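## Task

Place both blue-taped parcels on the top surface of the open cabinet that only arm1 can reach, and both white-taped parcels on the top of the work bench that only arm3 can reach. Each parcel must stand with the arrows on its sides pointing upward and its entire base supported by that top. The attempt fails if any parcel ends up resting, unheld, on the floor or on a lower shelf. A parcel counts only if it stays there without a robot holding it. Finish by releasing everything and moving the arms away.

## Robot and tools

Robots. There are three identical i2rt Big YAM arms named arm1, arm2 and arm3. Each has six revolute joints, a two-finger gripper and a wrist camera. The hand can reach about 1.0 m from the joint1 axis. The arms share a workspace and do not coordinate with each other: one arm stalling does not pause the others. Loose objects may occasionally get nudged by an outside disturbance.

Frames. All poses share one scene frame. Its origin is on the floor and +z points up. "hand" means the point midway between the fingertips (URDF link pinch, 0.13629 m beyond the gripper). The hand's z axis runs along the fingers, and its y axis is the direction in which the fingers open and close. The pose of each robot's foot is never printed.

Joints. All values are absolute targets, in radians unless noted. joint1_rad runs -2.879 to 2.879; it turns the whole arm about its foot, positive is counter-clockwise seen from above, and 0 faces the way the foot faces. joint2_rad runs 0 to 3.141 (shoulder): at 0 the upper arm lies roughly level and points backward, and increasing it lifts the arm up and then forward. joint3_rad runs 0 to 3.019 (elbow): at 0 the forearm is folded back onto the upper arm, and increasing it opens the elbow. joint4_rad runs -1.692 to 1.57 and pitches the hand; positive tilts the fingers up. joint5_rad runs -1.57 to 1.57 and swings the hand sideways; positive goes to the arm's right. joint6_rad runs -2.094 to 2.094 and rolls the hand; positive is clockwise when viewed from behind the hand. gripper_m is the fingertip gap in metres, from 0 to 0.093. Finger force is about 50 to 62 N per pad, and lower on some grippers. The tolerances for counting a joint as arrived are ±0.045, ±0.14, ±0.09, ±0.055, ±0.03, ±0.035 and ±0.003 respectively. With joints 1 and 6 at 0 and the hand level and pointing forward, the camera sits above the hand and looks toward the fingertips. Joints move at different speeds, so the hand can sweep a wide path between postures.

execute_actions. The argument actions is a list holding either one action or nothing. An action is an object keyed by "arm1", "arm2" and/or "arm3". Each robot entry holds a "joints" object that maps joint names to absolute targets. Every motion in the action starts at the same moment, and the motions may finish at different times. One action lasts at most 15 s. Any joint, or any whole arm, that you leave out may still be driving toward an earlier target. An unknown key or an out-of-range value rejects the entire call, and then nothing moves. The optional argument cameras lists which of arm1_cam_wrist, arm2_cam_wrist, arm3_cam_wrist, room_a and room_b to return. Omitting it, passing null or passing ["all"] returns every camera; [] returns none. An empty actions list only reports state and images. Example: {"arm1": {"joints": {"gripper_m": 0.05}}, "arm2": {"joints": {"joint1_rad": 0.3}}}.

Results. The result gives each robot's joint_positions and a "pictures" line naming the order of the images. joint_status tells how each commanded joint ended. "off_target" means it stopped short and may still be pushing. After "contact_stop" or "time_out", the joint holds where it stopped. A "time_out" joint may keep a target at most 0.375, 0.375, 0.113, 0.225, 0.075 and 0.3 rad (joints 1 to 6) from its position and keep pressing toward it; it will move there on its own once the path frees up. To relieve that pressure, command the joint's reported position. "joint command not followed", usually followed by a "cause:" line, means a safety check between and within arms withheld that arm's joint targets. Its gripper target still runs, and the withheld joints show "not_followed"; the arm may retry those targets on later actions until it gets targets that pass. on_its_own lists behaviour that was not commanded this call; "held at" there is the held target, not the actual position. A loaded joint that is holding may sag. A target very close to the current position may produce no motion. If any result reports a stop, the remaining motion, wait and finished_scene calls in that same reply are skipped.

wait: seconds from 0 to 10. Nothing new is commanded and the scene keeps running; it returns the same state and images as an empty action.

zoom_image: camera (one of the five names) and region [x0, y0, x1, y1] in image pixels, measured from the top-left corner, no larger than 504 by 504. It enlarges that camera's latest full image. Wrist images are 616x616 fisheye; room_a and room_b are 504x504.

read_manual: section "licences" returns the URDF licence texts. It does not move anything.

finished_scene: scene is the current scene number. It ends the scene once the last command has been held, reports success, and gives the next task. It cannot be undone. Ending a reply without any tool call ends every remaining scene.

Cautions. A Big YAM does not stop on contact; it keeps pressing and can press hard. A forceful press between two robots ends the run, and a hard hit may do so as well. Nothing in the state reports contact between robots. The collision check ignores fingers, gripper housings and wrist cameras, and it may react too late. Sustained loads or pushing heat the motors, and this continues while you think. At 85 °C a MOTOR HOT warning appears. At 100 °C an OVER-TEMPERATURE FAULT cuts that arm's motors and gripper, and the arm falls. Its commanded keys then read "limit_stop_at_motor_heat"; send those targets again afterwards. Some heat carries over to the next scene. While you think, the robots hold their last command. Avoid dropping, slipping or slamming parcels. Set parcels down gently and completely on the top, with their arrows pointing up, then open the gripper and move the arm clear.

Each tool is called after "Call:" by a JSON object that holds its "method" and its "body".

## Session

Call:
{"method": "execute_actions", "body": {"actions": []}}

Scene clock: 0.00 s.
arm1.joint_positions: joint1_rad=+0.729 joint2_rad=+0.393 joint3_rad=+1.436 joint4_rad=-1.190 joint5_rad=+0.111 joint6_rad=-0.735 gripper_m=+0.094
arm1.joint_status: not commanded
arm1.hand: x=+0.9946 y=-0.7721 z=+1.5539 quat_wxyz=(-0.222, -0.355, -0.670, +0.613) (m; scene frame)
arm2.joint_positions: joint1_rad=+0.904 joint2_rad=+0.614 joint3_rad=+1.387 joint4_rad=-1.552 joint5_rad=+0.212 joint6_rad=+0.738 gripper_m=+0.095
arm2.joint_status: not commanded
arm2.hand: x=+0.0458 y=+0.4469 z=+1.4082 quat_wxyz=(-0.167, +0.533, -0.746, -0.363) (m; scene frame)
arm3.joint_positions: joint1_rad=-0.296 joint2_rad=+0.270 joint3_rad=+1.377 joint4_rad=-1.507 joint5_rad=-0.144 joint6_rad=+0.766 gripper_m=+0.095
arm3.joint_status: not commanded
arm3.hand: x=-1.1409 y=+0.3019 z=+1.3991 quat_wxyz=(-0.482, -0.808, -0.195, +0.275) (m; scene frame)
pictures: arm1_cam_wrist, arm2_cam_wrist, arm3_cam_wrist, room_a, room_b
Images, in order (width x height): arm1_cam_wrist 616x616, arm2_cam_wrist 616x616, arm3_cam_wrist 616x616, room_a 504x504, room_b 504x504.

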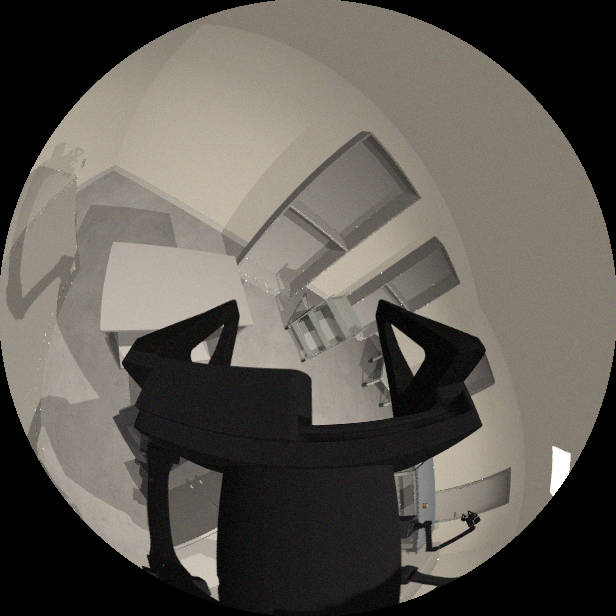

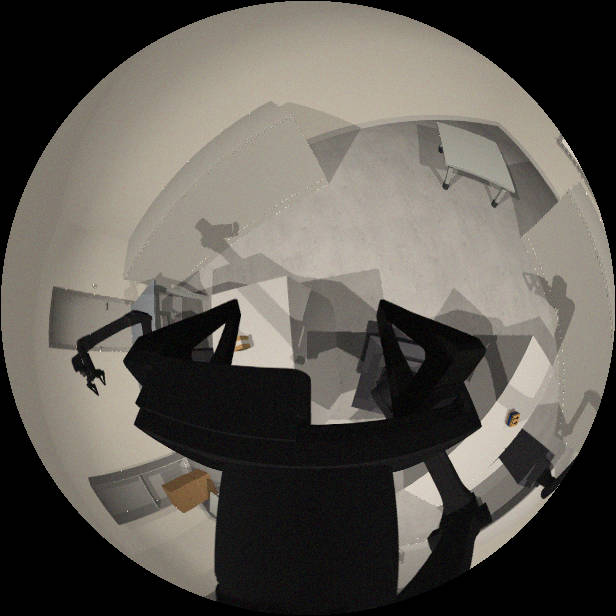

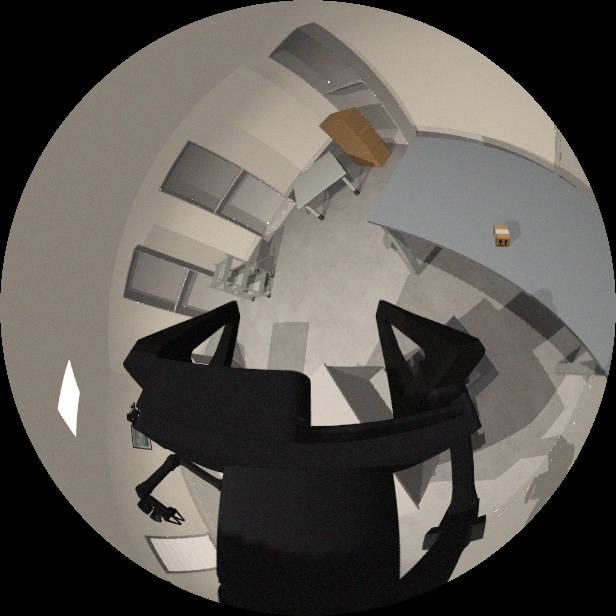

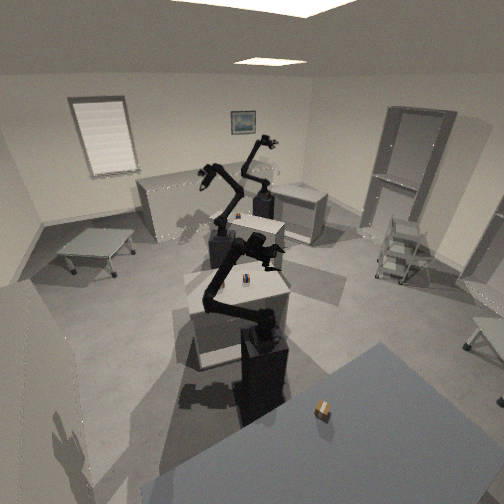

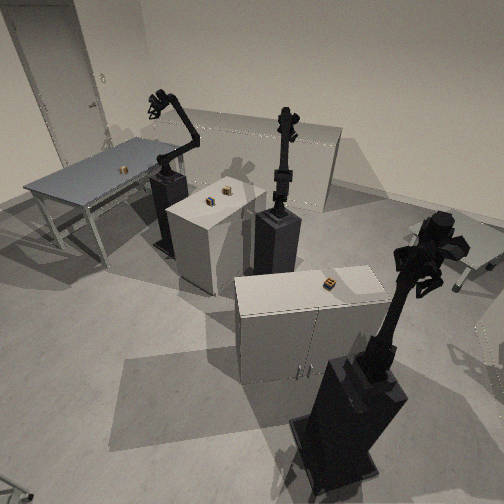

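Call:
{"method": "zoom_image", "body": {"camera": "room_b", "region": [90,130,290,260]}}

Call:
{"method": "zoom_image", "body": {"camera": "room_b", "region": [280,250,400,330]}}

Call:
{"method": "zoom_image", "body": {"camera": "room_a", "region": [180,170,380,440]}}

Call:
{"method": "execute_actions", "body": {"actions": [{"arm1":{"joints":{"joint1_rad":-1.6,"joint2_rad":1.0,"joint3_rad":1.3,"joint4_rad":-1.5,"joint5_rad":0,"joint6_rad":0}},"arm2":{"joints":{"joint1_rad":1.9,"joint2_rad":1.0,"joint3_rad":1.3,"joint4_rad":-1.5,"joint5_rad":0,"joint6_rad":0}},"arm3":{"joints":{"joint1_rad":-1.2,"joint2_rad":1.0,"joint3_rad":1.3,"joint4_rad":-1.5,"joint5_rad":0,"joint6_rad":0}}}]}}

Region (90, 130, 290, 260) of room_b's 504x504 image, scaled by 2.520, with more detail than that image has; it fills the top 328 rows of this view, and the rest is white.

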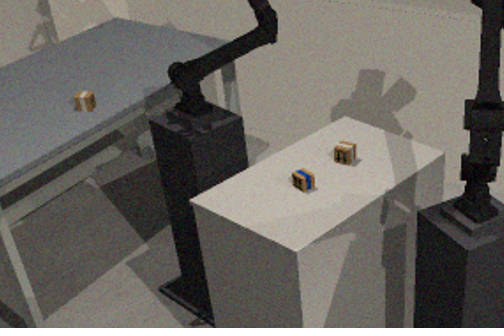

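Region (280, 250, 400, 330) of room_b's 504x504 image, scaled by 4.200, with more detail than that image has.

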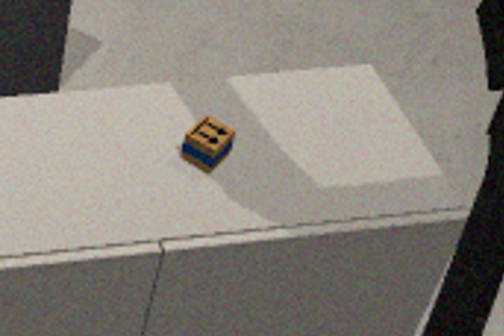

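Region (180, 170, 380, 440) of room_a's 504x504 image, scaled by 1.867, with more detail than that image has; it fills the left 373 columns of this view, and the rest is white.

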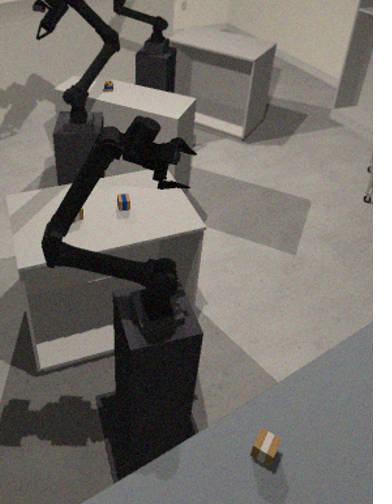

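Scene clock: 3.37 s.
arm1.joint_positions: joint1_rad=-1.598 joint2_rad=+1.016 joint3_rad=+1.276 joint4_rad=-1.488 joint5_rad=+0.000 joint6_rad=-0.008 gripper_m=+0.094
arm1.joint_status: all done
arm1.hand: x=+0.7878 y=-0.4044 z=+1.2743 quat_wxyz=(+0.071, -0.913, +0.372, +0.151) (m; scene frame)
arm2.joint_positions: joint1_rad=+1.898 joint2_rad=+0.999 joint3_rad=+1.276 joint4_rad=-1.509 joint5_rad=+0.000 joint6_rad=+0.009 gripper_m=+0.095
arm2.joint_status: all done
arm2.hand: x=-0.2139 y=+0.2849 z=+1.2614 quat_wxyz=(-0.011, +0.985, -0.045, -0.164) (m; scene frame)
arm3.joint_positions: joint1_rad=-1.197 joint2_rad=+1.013 joint3_rad=+1.287 joint4_rad=-1.507 joint5_rad=-0.002 joint6_rad=+0.009 gripper_m=+0.095
arm3.joint_status: all done
arm3.hand: x=-1.4542 y=+0.2994 z=+1.2181 quat_wxyz=(-0.020, -0.978, -0.113, +0.172) (m; scene frame)
pictures: arm1_cam_wrist, arm2_cam_wrist, arm3_cam_wrist, room_a, room_b
Images, in order (width x height): arm1_cam_wrist 616x616, arm2_cam_wrist 616x616, arm3_cam_wrist 616x616, room_a 504x504, room_b 504x504.

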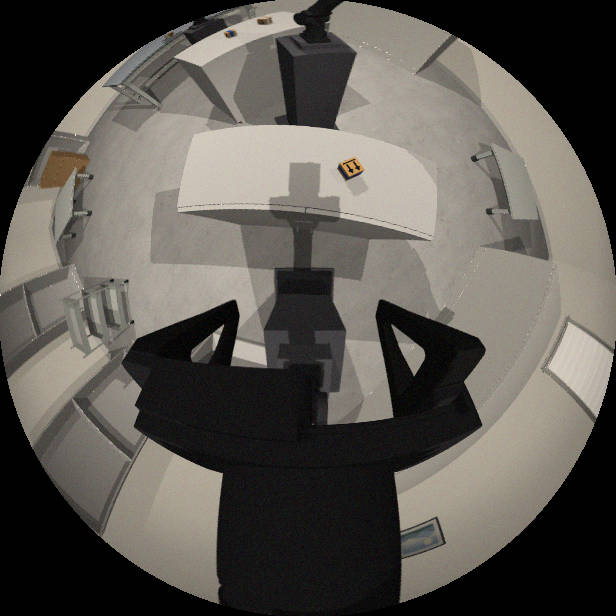

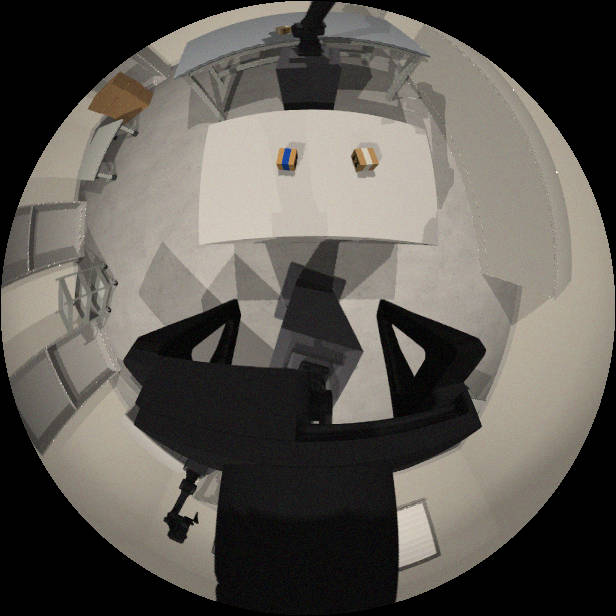

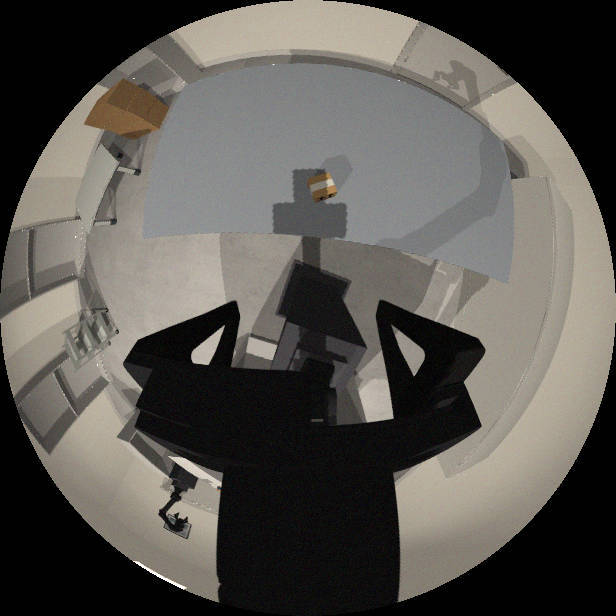

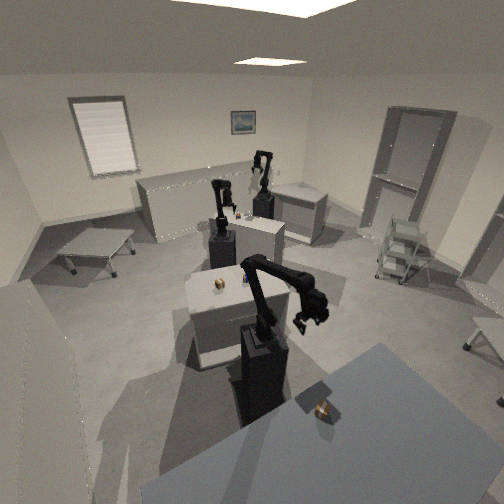

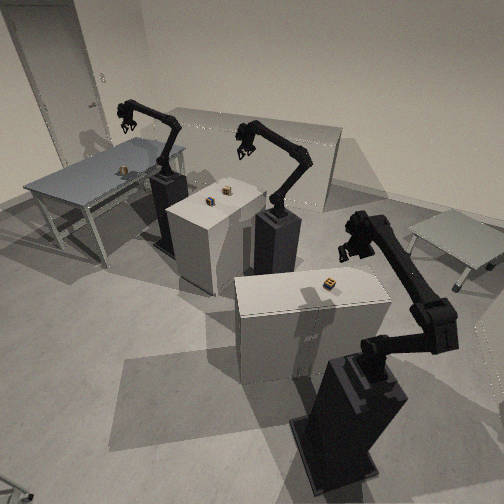

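Call:
{"method": "zoom_image", "body": {"camera": "arm1_cam_wrist", "region": [310,130,390,210]}}

Call:
{"method": "zoom_image", "body": {"camera": "arm2_cam_wrist", "region": [265,130,395,190]}}

Call:
{"method": "zoom_image", "body": {"camera": "room_a", "region": [295,385,345,435]}}

Call:
{"method": "zoom_image", "body": {"camera": "room_b", "region": [195,175,245,215]}}

Call:
{"method": "execute_actions", "body": {"actions": [{"arm1":{"joints":{"joint1_rad":-1.8,"joint2_rad":1.6,"joint3_rad":1.5,"joint4_rad":-1.1}},"arm2":{"joints":{"joint2_rad":1.6,"joint3_rad":1.5,"joint4_rad":-1.1}},"arm3":{"joints":{"joint1_rad":-1.3,"joint2_rad":1.3,"joint3_rad":1.3,"joint4_rad":-1.5}}}]}}

Region (310, 130, 390, 210) of arm1_cam_wrist's 616x616 image, scaled by 6.300, with more detail than that image has.

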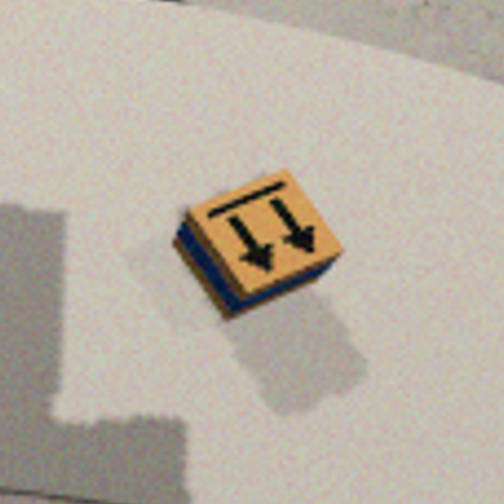

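Region (265, 130, 395, 190) of arm2_cam_wrist's 616x616 image, scaled by 3.877, with more detail than that image has; it fills the top 233 rows of this view, and the rest is white.

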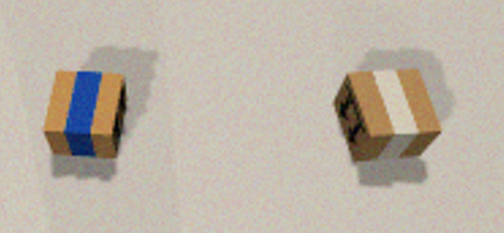

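Region (295, 385, 345, 435) of room_a's 504x504 image, scaled by 10.080, with more detail than that image has.

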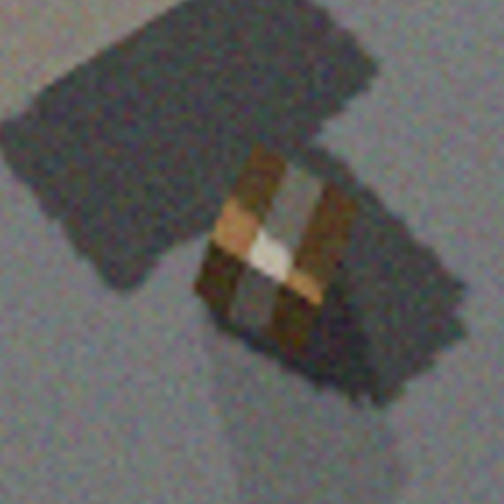

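Region (195, 175, 245, 215) of room_b's 504x504 image, scaled by 10.080, with more detail than that image has; it fills the top 403 rows of this view, and the rest is white.

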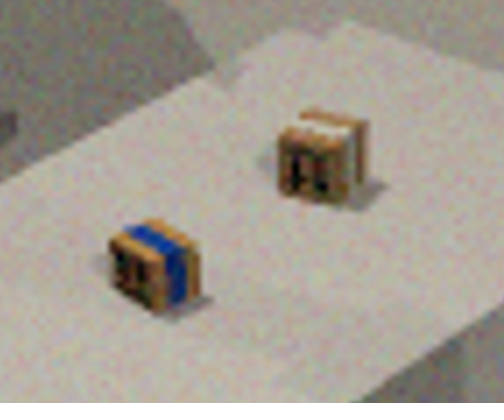

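Scene clock: 5.30 s.
arm1.joint_positions: joint1_rad=-1.803 joint2_rad=+1.620 joint3_rad=+1.473 joint4_rad=-1.116 joint5_rad=+0.000 joint6_rad=-0.008 gripper_m=+0.094
arm1.joint_status: all done
arm1.hand: x=+0.7174 y=-0.1698 z=+1.1342 quat_wxyz=(+0.079, -0.872, +0.465, +0.128) (m; scene frame)
arm2.joint_positions: joint1_rad=+1.898 joint2_rad=+1.607 joint3_rad=+1.472 joint4_rad=-1.115 joint5_rad=+0.000 joint6_rad=+0.009 gripper_m=+0.095
arm2.joint_status: all done
arm2.hand: x=-0.4482 y=+0.3060 z=+1.1231 quat_wxyz=(-0.011, +0.987, -0.045, -0.155) (m; scene frame)
arm3.joint_positions: joint1_rad=-1.298 joint2_rad=+1.316 joint3_rad=+1.287 joint4_rad=-1.507 joint5_rad=-0.002 joint6_rad=+0.008 gripper_m=+0.095
arm3.joint_status: all done
arm3.hand: x=-1.5153 y=+0.3249 z=+1.1169 quat_wxyz=(-0.001, -0.998, -0.064, +0.023) (m; scene frame)
pictures: arm1_cam_wrist, arm2_cam_wrist, arm3_cam_wrist, room_a, room_b
Images, in order (width x height): arm1_cam_wrist 616x616, arm2_cam_wrist 616x616, arm3_cam_wrist 616x616, room_a 504x504, room_b 504x504.

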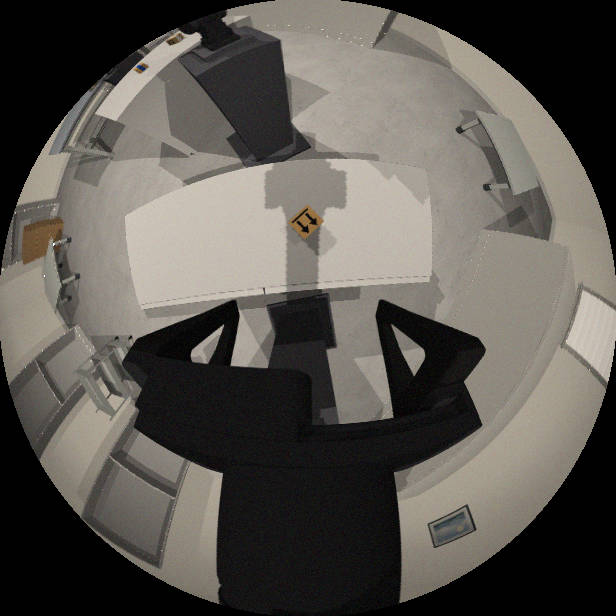

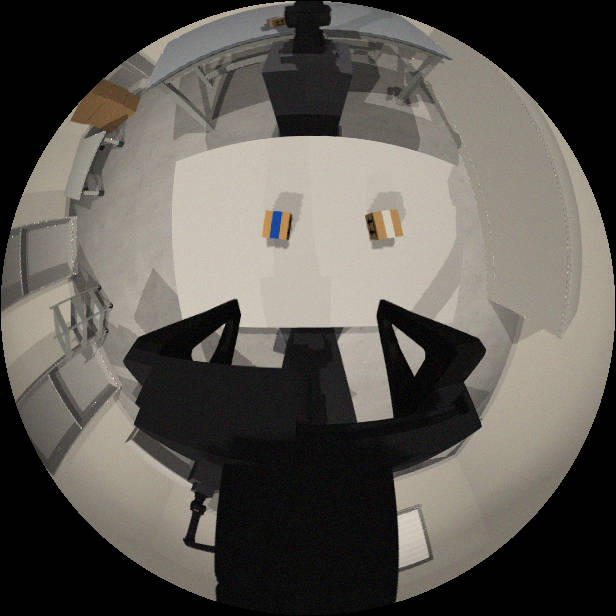

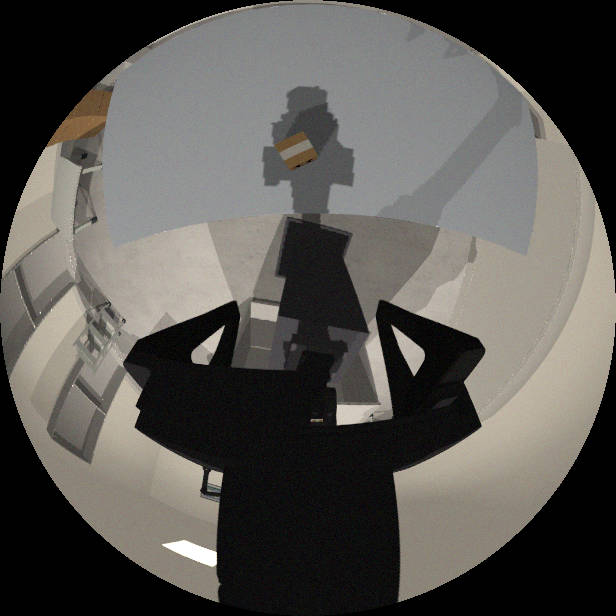

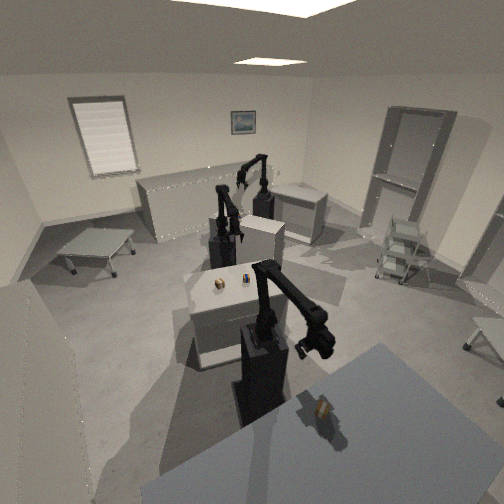

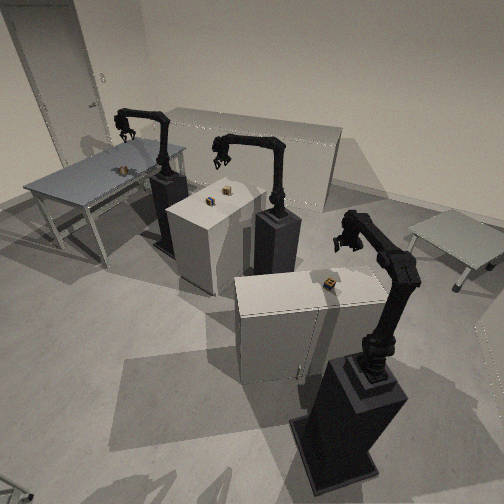

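Call:
{"method": "zoom_image", "body": {"camera": "arm2_cam_wrist", "region": [350,190,420,260]}}

Call:
{"method": "execute_actions", "body": {"actions": [{"arm1":{"joints":{"joint2_rad":1.9,"joint3_rad":1.6,"joint4_rad":-1.27}},"arm2":{"joints":{"joint1_rad":1.85,"joint2_rad":1.95,"joint3_rad":1.7,"joint4_rad":-1.32}},"arm3":{"joints":{"joint2_rad":1.0,"joint3_rad":0.8,"joint4_rad":-0.6}}}]}}

Call:
{"method": "zoom_image", "body": {"camera": "arm2_cam_wrist", "region": [210,120,450,280]}}

Call:
{"method": "zoom_image", "body": {"camera": "arm3_cam_wrist", "region": [230,160,380,310]}}

Region (350, 190, 420, 260) of arm2_cam_wrist's 616x616 image, scaled by 7.200, with more detail than that image has.

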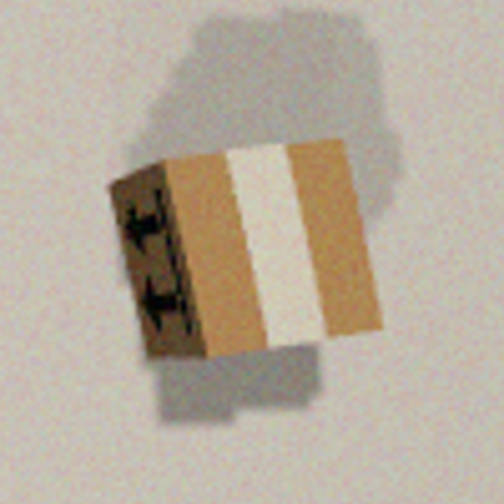

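Scene clock: 7.80 s.
arm1.joint_positions: joint1_rad=-1.803 joint2_rad=+1.926 joint3_rad=+1.575 joint4_rad=-1.259 joint5_rad=+0.000 joint6_rad=-0.008 gripper_m=+0.094
arm1.joint_status: all done
arm1.hand: x=+0.7165 y=-0.1647 z=+1.0037 quat_wxyz=(-0.004, -0.881, +0.472, -0.024) (m; scene frame)
arm2.joint_positions: joint1_rad=+1.847 joint2_rad=+1.963 joint3_rad=+1.665 joint4_rad=-1.310 joint5_rad=+0.000 joint6_rad=+0.008 gripper_m=+0.095
arm2.joint_status: all done
arm2.hand: x=-0.4699 y=+0.3389 z=+0.9982 quat_wxyz=(-0.004, +0.997, -0.071, +0.022) (m; scene frame)
arm3.joint_positions: joint1_rad=-1.298 joint2_rad=+1.000 joint3_rad=+0.793 joint4_rad=-0.627 joint5_rad=-0.002 joint6_rad=+0.008 gripper_m=+0.095
arm3.joint_status: all done
arm3.hand: x=-1.5460 y=+0.3208 z=+1.0849 quat_wxyz=(-0.026, -0.929, -0.060, +0.364) (m; scene frame)
pictures: arm1_cam_wrist, arm2_cam_wrist, arm3_cam_wrist, room_a, room_b
Images, in order (width x height): arm1_cam_wrist 616x616, arm2_cam_wrist 616x616, arm3_cam_wrist 616x616, room_a 504x504, room_b 504x504.

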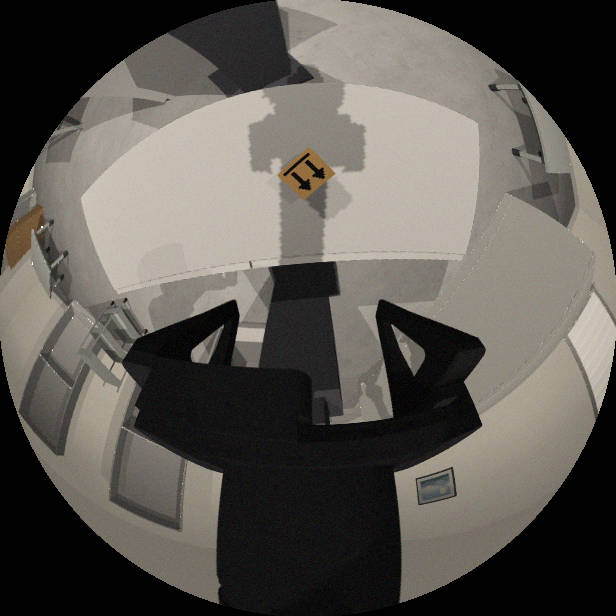

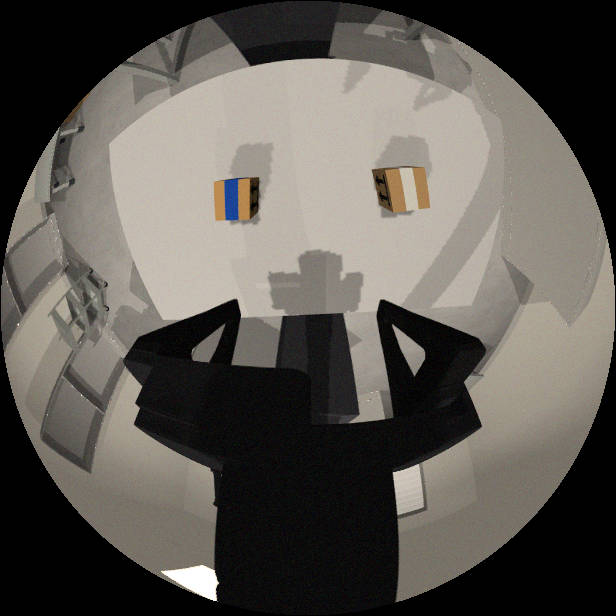

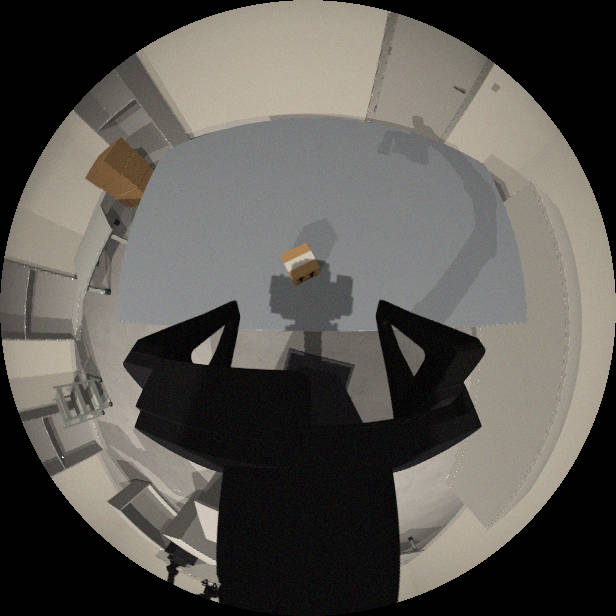

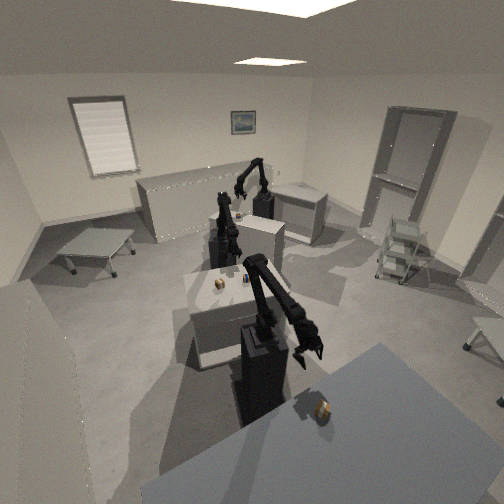

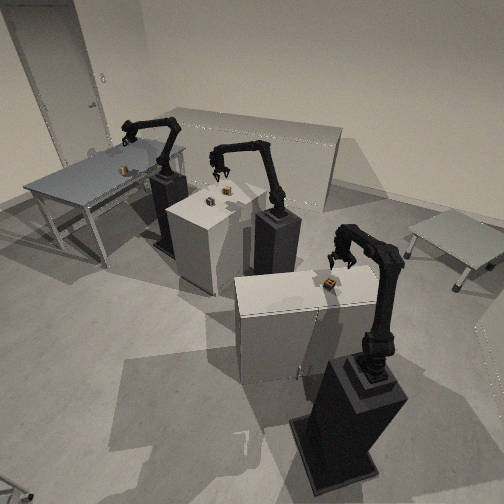

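Region (210, 120, 450, 280) of arm2_cam_wrist's 616x616 image, scaled by 2.100, with more detail than that image has.

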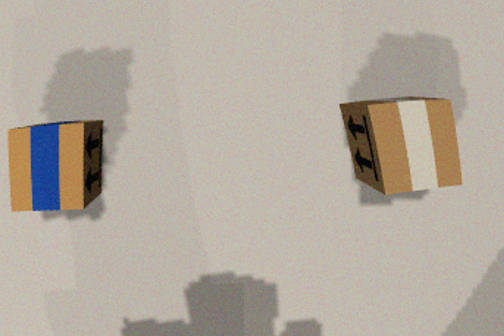

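Region (230, 160, 380, 310) of arm3_cam_wrist's 616x616 image, scaled by 3.360, with more detail than that image has.

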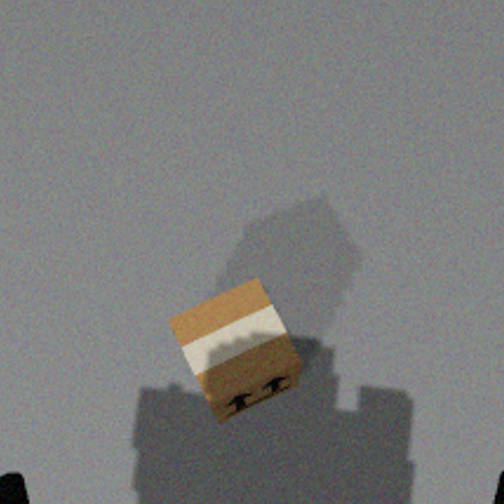

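Call:
{"method": "execute_actions", "body": {"actions": [{"arm1":{"joints":{"joint2_rad":2.18,"joint3_rad":1.765,"joint4_rad":-1.108,"joint6_rad":-0.73}},"arm2":{"joints":{"joint1_rad":1.643,"joint2_rad":2.215,"joint3_rad":1.865,"joint4_rad":-1.173,"joint6_rad":-0.35}},"arm3":{"joints":{"joint1_rad":0.7,"joint2_rad":0.75,"joint3_rad":0.7,"joint4_rad":0.07,"joint6_rad":1.571}}}], "cameras": ["arm1_cam_wrist","arm2_cam_wrist","room_b"]}}

Scene clock: 11.80 s.
arm1.joint_positions: joint1_rad=-1.803 joint2_rad=+2.210 joint3_rad=+1.740 joint4_rad=-1.116 joint5_rad=+0.000 joint6_rad=-0.721 gripper_m=+0.094
arm1.joint_status: all done
arm1.hand: x=+0.6781 y=-0.1032 z=+0.8938 quat_wxyz=(-0.003, -0.991, +0.134, -0.013) (m; scene frame)
arm2.joint_positions: joint1_rad=+1.649 joint2_rad=+2.233 joint3_rad=+1.839 joint4_rad=-1.180 joint5_rad=+0.002 joint6_rad=-0.341 gripper_m=+0.095
arm2.joint_status: all done
arm2.hand: x=-0.5129 y=+0.4768 z=+0.8975 quat_wxyz=(-0.005, +1.000, +0.005, +0.006) (m; scene frame)
arm3.joint_positions: joint1_rad=+0.695 joint2_rad=+0.744 joint3_rad=+0.685 joint4_rad=+0.039 joint5_rad=-0.001 joint6_rad=+1.561 gripper_m=+0.095
arm3.joint_status: all done
arm3.hand: x=-0.9140 y=+0.0230 z=+1.2622 quat_wxyz=(-0.672, -0.687, -0.204, -0.187) (m; scene frame)
pictures: arm1_cam_wrist, arm2_cam_wrist, room_b
Images, in order (width x height): arm1_cam_wrist 616x616, arm2_cam_wrist 616x616, room_b 504x504.

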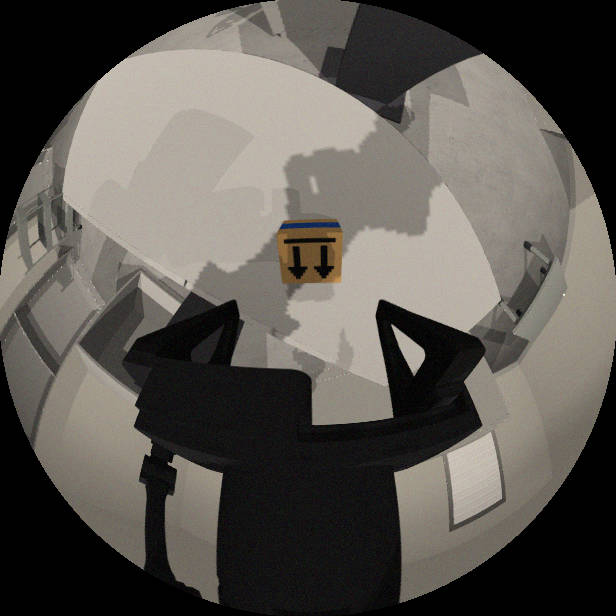

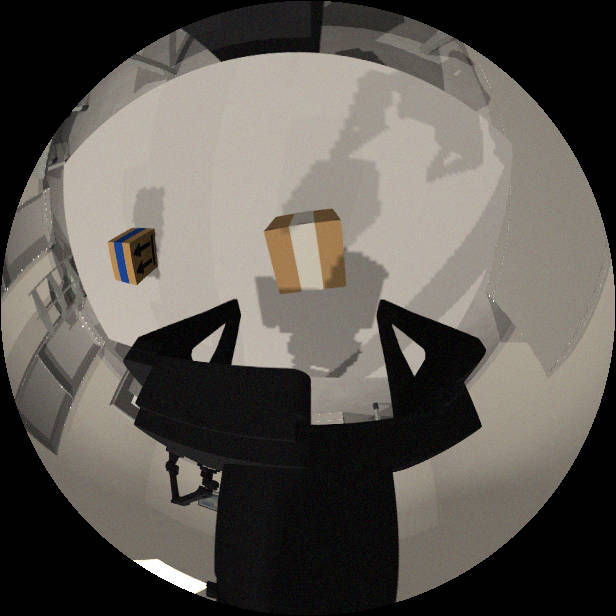

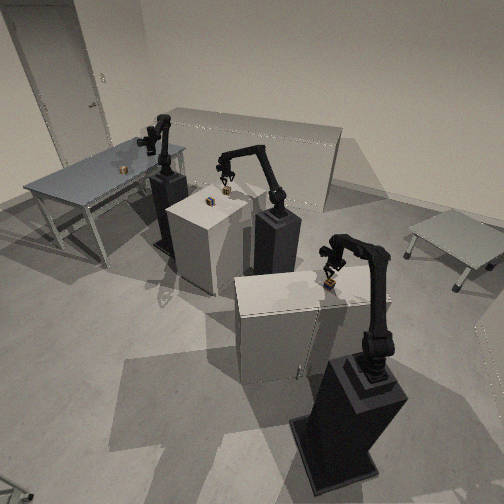

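Call:
{"method": "execute_actions", "body": {"actions": [{"arm1":{"joints":{"joint2_rad":2.275,"joint3_rad":1.70,"joint4_rad":-0.945}},"arm2":{"joints":{"joint1_rad":1.652,"joint2_rad":2.31,"joint3_rad":1.815,"joint4_rad":-1.03,"joint6_rad":-0.48}}}], "cameras": ["arm1_cam_wrist","arm2_cam_wrist","room_b"]}}

Call:
{"method": "zoom_image", "body": {"camera": "room_b", "region": [190,150,390,310]}}

Scene clock: 13.20 s.
arm1.joint_positions: joint1_rad=-1.803 joint2_rad=+2.283 joint3_rad=+1.689 joint4_rad=-0.959 joint5_rad=+0.000 joint6_rad=-0.721 gripper_m=+0.094
arm1.joint_status: all done
arm1.hand: x=+0.6780 y=-0.1013 z=+0.8312 quat_wxyz=(+0.009, -0.991, +0.134, -0.002) (m; scene frame)
arm2.joint_positions: joint1_rad=+1.649 joint2_rad=+2.327 joint3_rad=+1.799 joint4_rad=-1.043 joint5_rad=+0.002 joint6_rad=-0.471 gripper_m=+0.095
arm2.joint_status: all done
arm2.hand: x=-0.5129 y=+0.4778 z=+0.8239 quat_wxyz=(-0.005, +0.998, +0.070, +0.005) (m; scene frame)
arm3.joint_positions: joint1_rad=+0.695 joint2_rad=+0.744 joint3_rad=+0.685 joint4_rad=+0.039 joint5_rad=-0.001 joint6_rad=+1.562 gripper_m=+0.095
arm3.joint_status: not commanded
arm3.hand: x=-0.9140 y=+0.0230 z=+1.2622 quat_wxyz=(-0.672, -0.687, -0.204, -0.187) (m; scene frame)
pictures: arm1_cam_wrist, arm2_cam_wrist, room_b
Images, in order (width x height): arm1_cam_wrist 616x616, arm2_cam_wrist 616x616, room_b 504x504.

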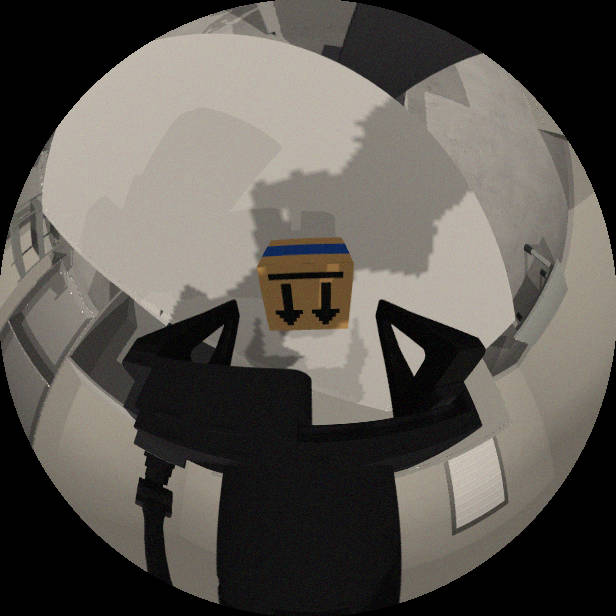

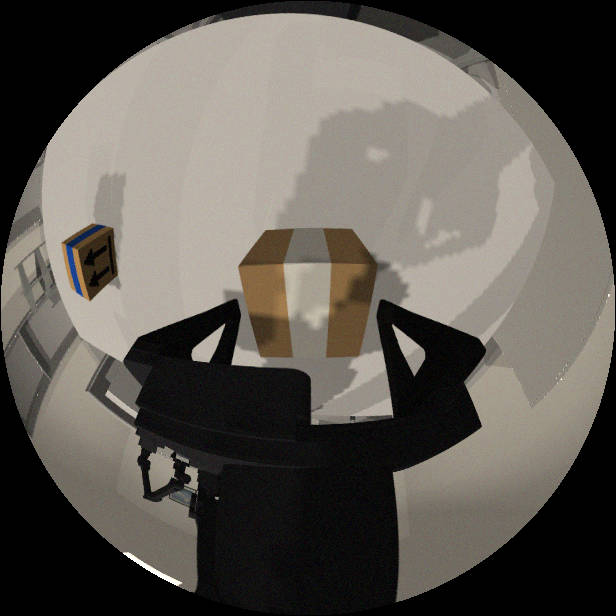

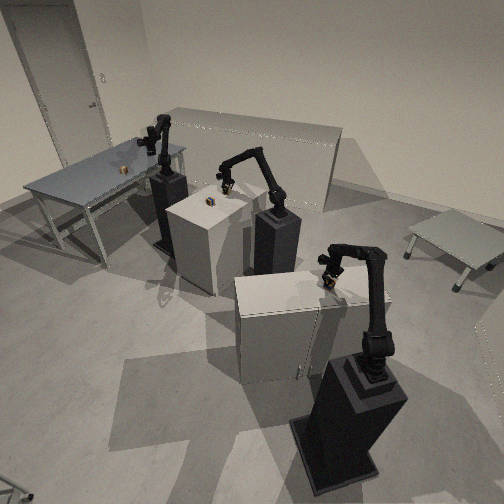

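Region (190, 150, 390, 310) of room_b's 504x504 image, scaled by 2.520, with more detail than that image has; it fills the top 403 rows of this view, and the rest is white.

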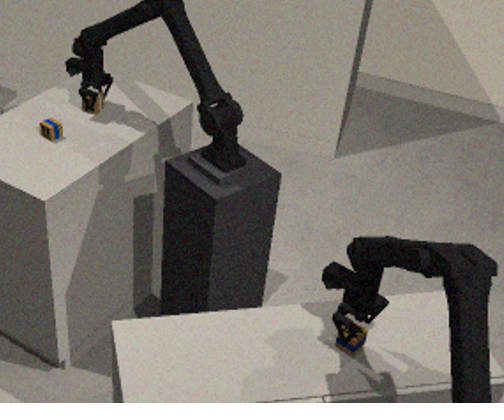

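Call:
{"method": "execute_actions", "body": {"actions": [{"arm1":{"joints":{"joint2_rad":2.31,"joint4_rad":-0.91}},"arm2":{"joints":{"gripper_m":0.03}}}], "cameras": ["arm1_cam_wrist","arm2_cam_wrist"]}}

Scene clock: 14.27 s.
arm1.joint_positions: joint1_rad=-1.803 joint2_rad=+2.300 joint3_rad=+1.689 joint4_rad=-0.925 joint5_rad=+0.000 joint6_rad=-0.721 gripper_m=+0.094
arm1.joint_status: all done
arm1.hand: x=+0.6756 y=-0.0973 z=+0.8214 quat_wxyz=(+0.016, -0.991, +0.134, +0.004) (m; scene frame)
arm2.joint_positions: joint1_rad=+1.649 joint2_rad=+2.327 joint3_rad=+1.799 joint4_rad=-1.043 joint5_rad=+0.002 joint6_rad=-0.472 gripper_m=+0.057
arm2.joint_status: gripper_m off_target (ended at +0.057, target +0.030)
arm2.hand: x=-0.5129 y=+0.4778 z=+0.8239 quat_wxyz=(-0.005, +0.998, +0.070, +0.005) (m; scene frame)
arm3.joint_positions: joint1_rad=+0.695 joint2_rad=+0.744 joint3_rad=+0.685 joint4_rad=+0.039 joint5_rad=-0.001 joint6_rad=+1.562 gripper_m=+0.095
arm3.joint_status: not commanded
arm3.hand: x=-0.9140 y=+0.0230 z=+1.2622 quat_wxyz=(-0.672, -0.687, -0.204, -0.187) (m; scene frame)
pictures: arm1_cam_wrist, arm2_cam_wrist
Images, in order (width x height): arm1_cam_wrist 616x616, arm2_cam_wrist 616x616.

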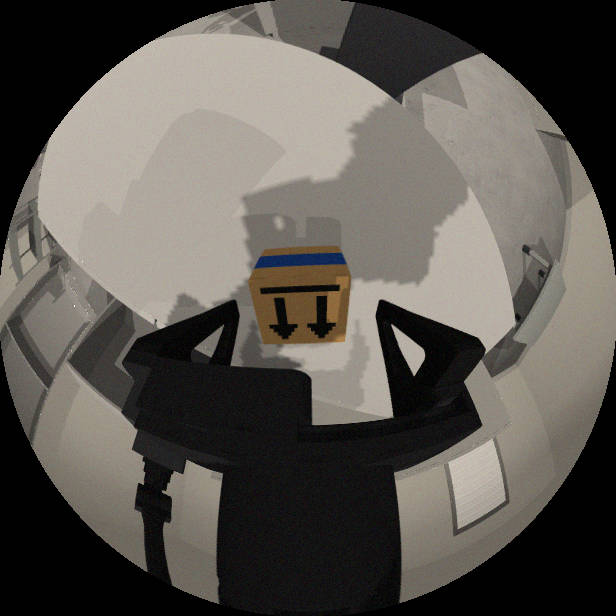

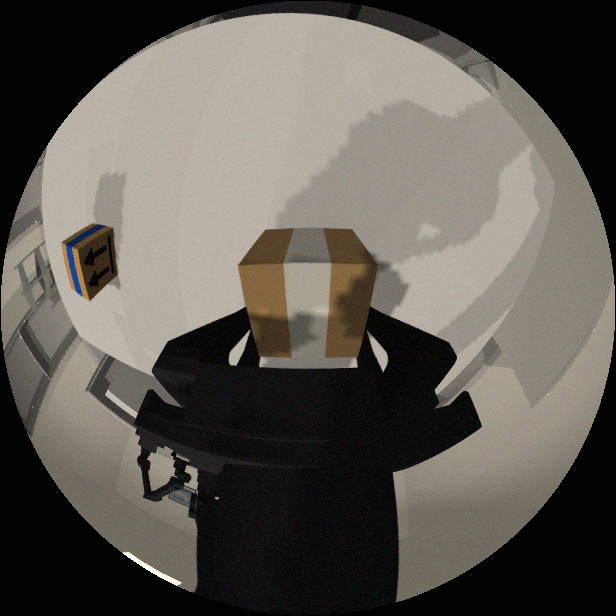

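Call:
{"method": "execute_actions", "body": {"actions": [{"arm1":{"joints":{"joint2_rad":2.345}},"arm2":{"joints":{"joint2_rad":1.9}}}], "cameras": ["arm1_cam_wrist"]}}

Scene clock: 16.10 s.
arm1.joint_positions: joint1_rad=-1.803 joint2_rad=+2.343 joint3_rad=+1.689 joint4_rad=-0.924 joint5_rad=+0.000 joint6_rad=-0.721 gripper_m=+0.094
arm1.joint_status: all done
arm1.hand: x=+0.6815 y=-0.1056 z=+0.7948 quat_wxyz=(+0.000, -0.991, +0.134, -0.010) (m; scene frame)
arm2.joint_positions: joint1_rad=+1.649 joint2_rad=+1.922 joint3_rad=+1.794 joint4_rad=-1.042 joint5_rad=+0.002 joint6_rad=-0.472 gripper_m=+0.057
arm2.joint_status: all done
arm2.hand: x=-0.5432 y=+0.4848 z=+1.0902 quat_wxyz=(-0.083, +0.978, +0.070, -0.179) (m; scene frame)
arm3.joint_positions: joint1_rad=+0.695 joint2_rad=+0.744 joint3_rad=+0.685 joint4_rad=+0.039 joint5_rad=-0.001 joint6_rad=+1.562 gripper_m=+0.095
arm3.joint_status: not commanded
arm3.hand: x=-0.9140 y=+0.0230 z=+1.2622 quat_wxyz=(-0.672, -0.687, -0.204, -0.187) (m; scene frame)
pictures: arm1_cam_wrist
Images, in order (width x height): arm1_cam_wrist 616x616.

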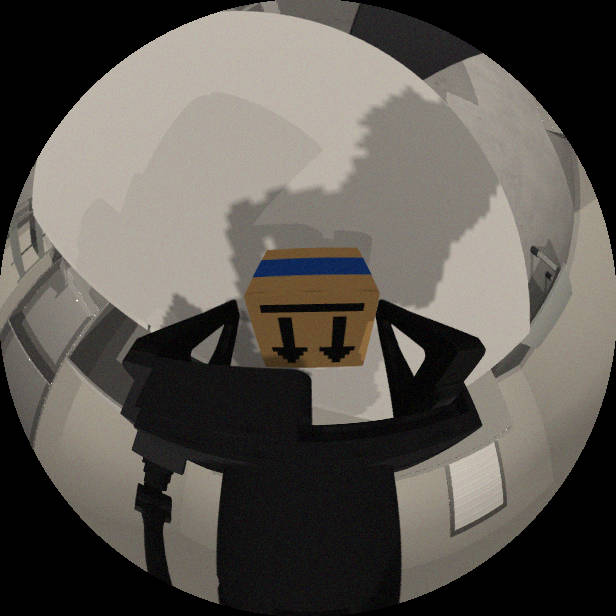

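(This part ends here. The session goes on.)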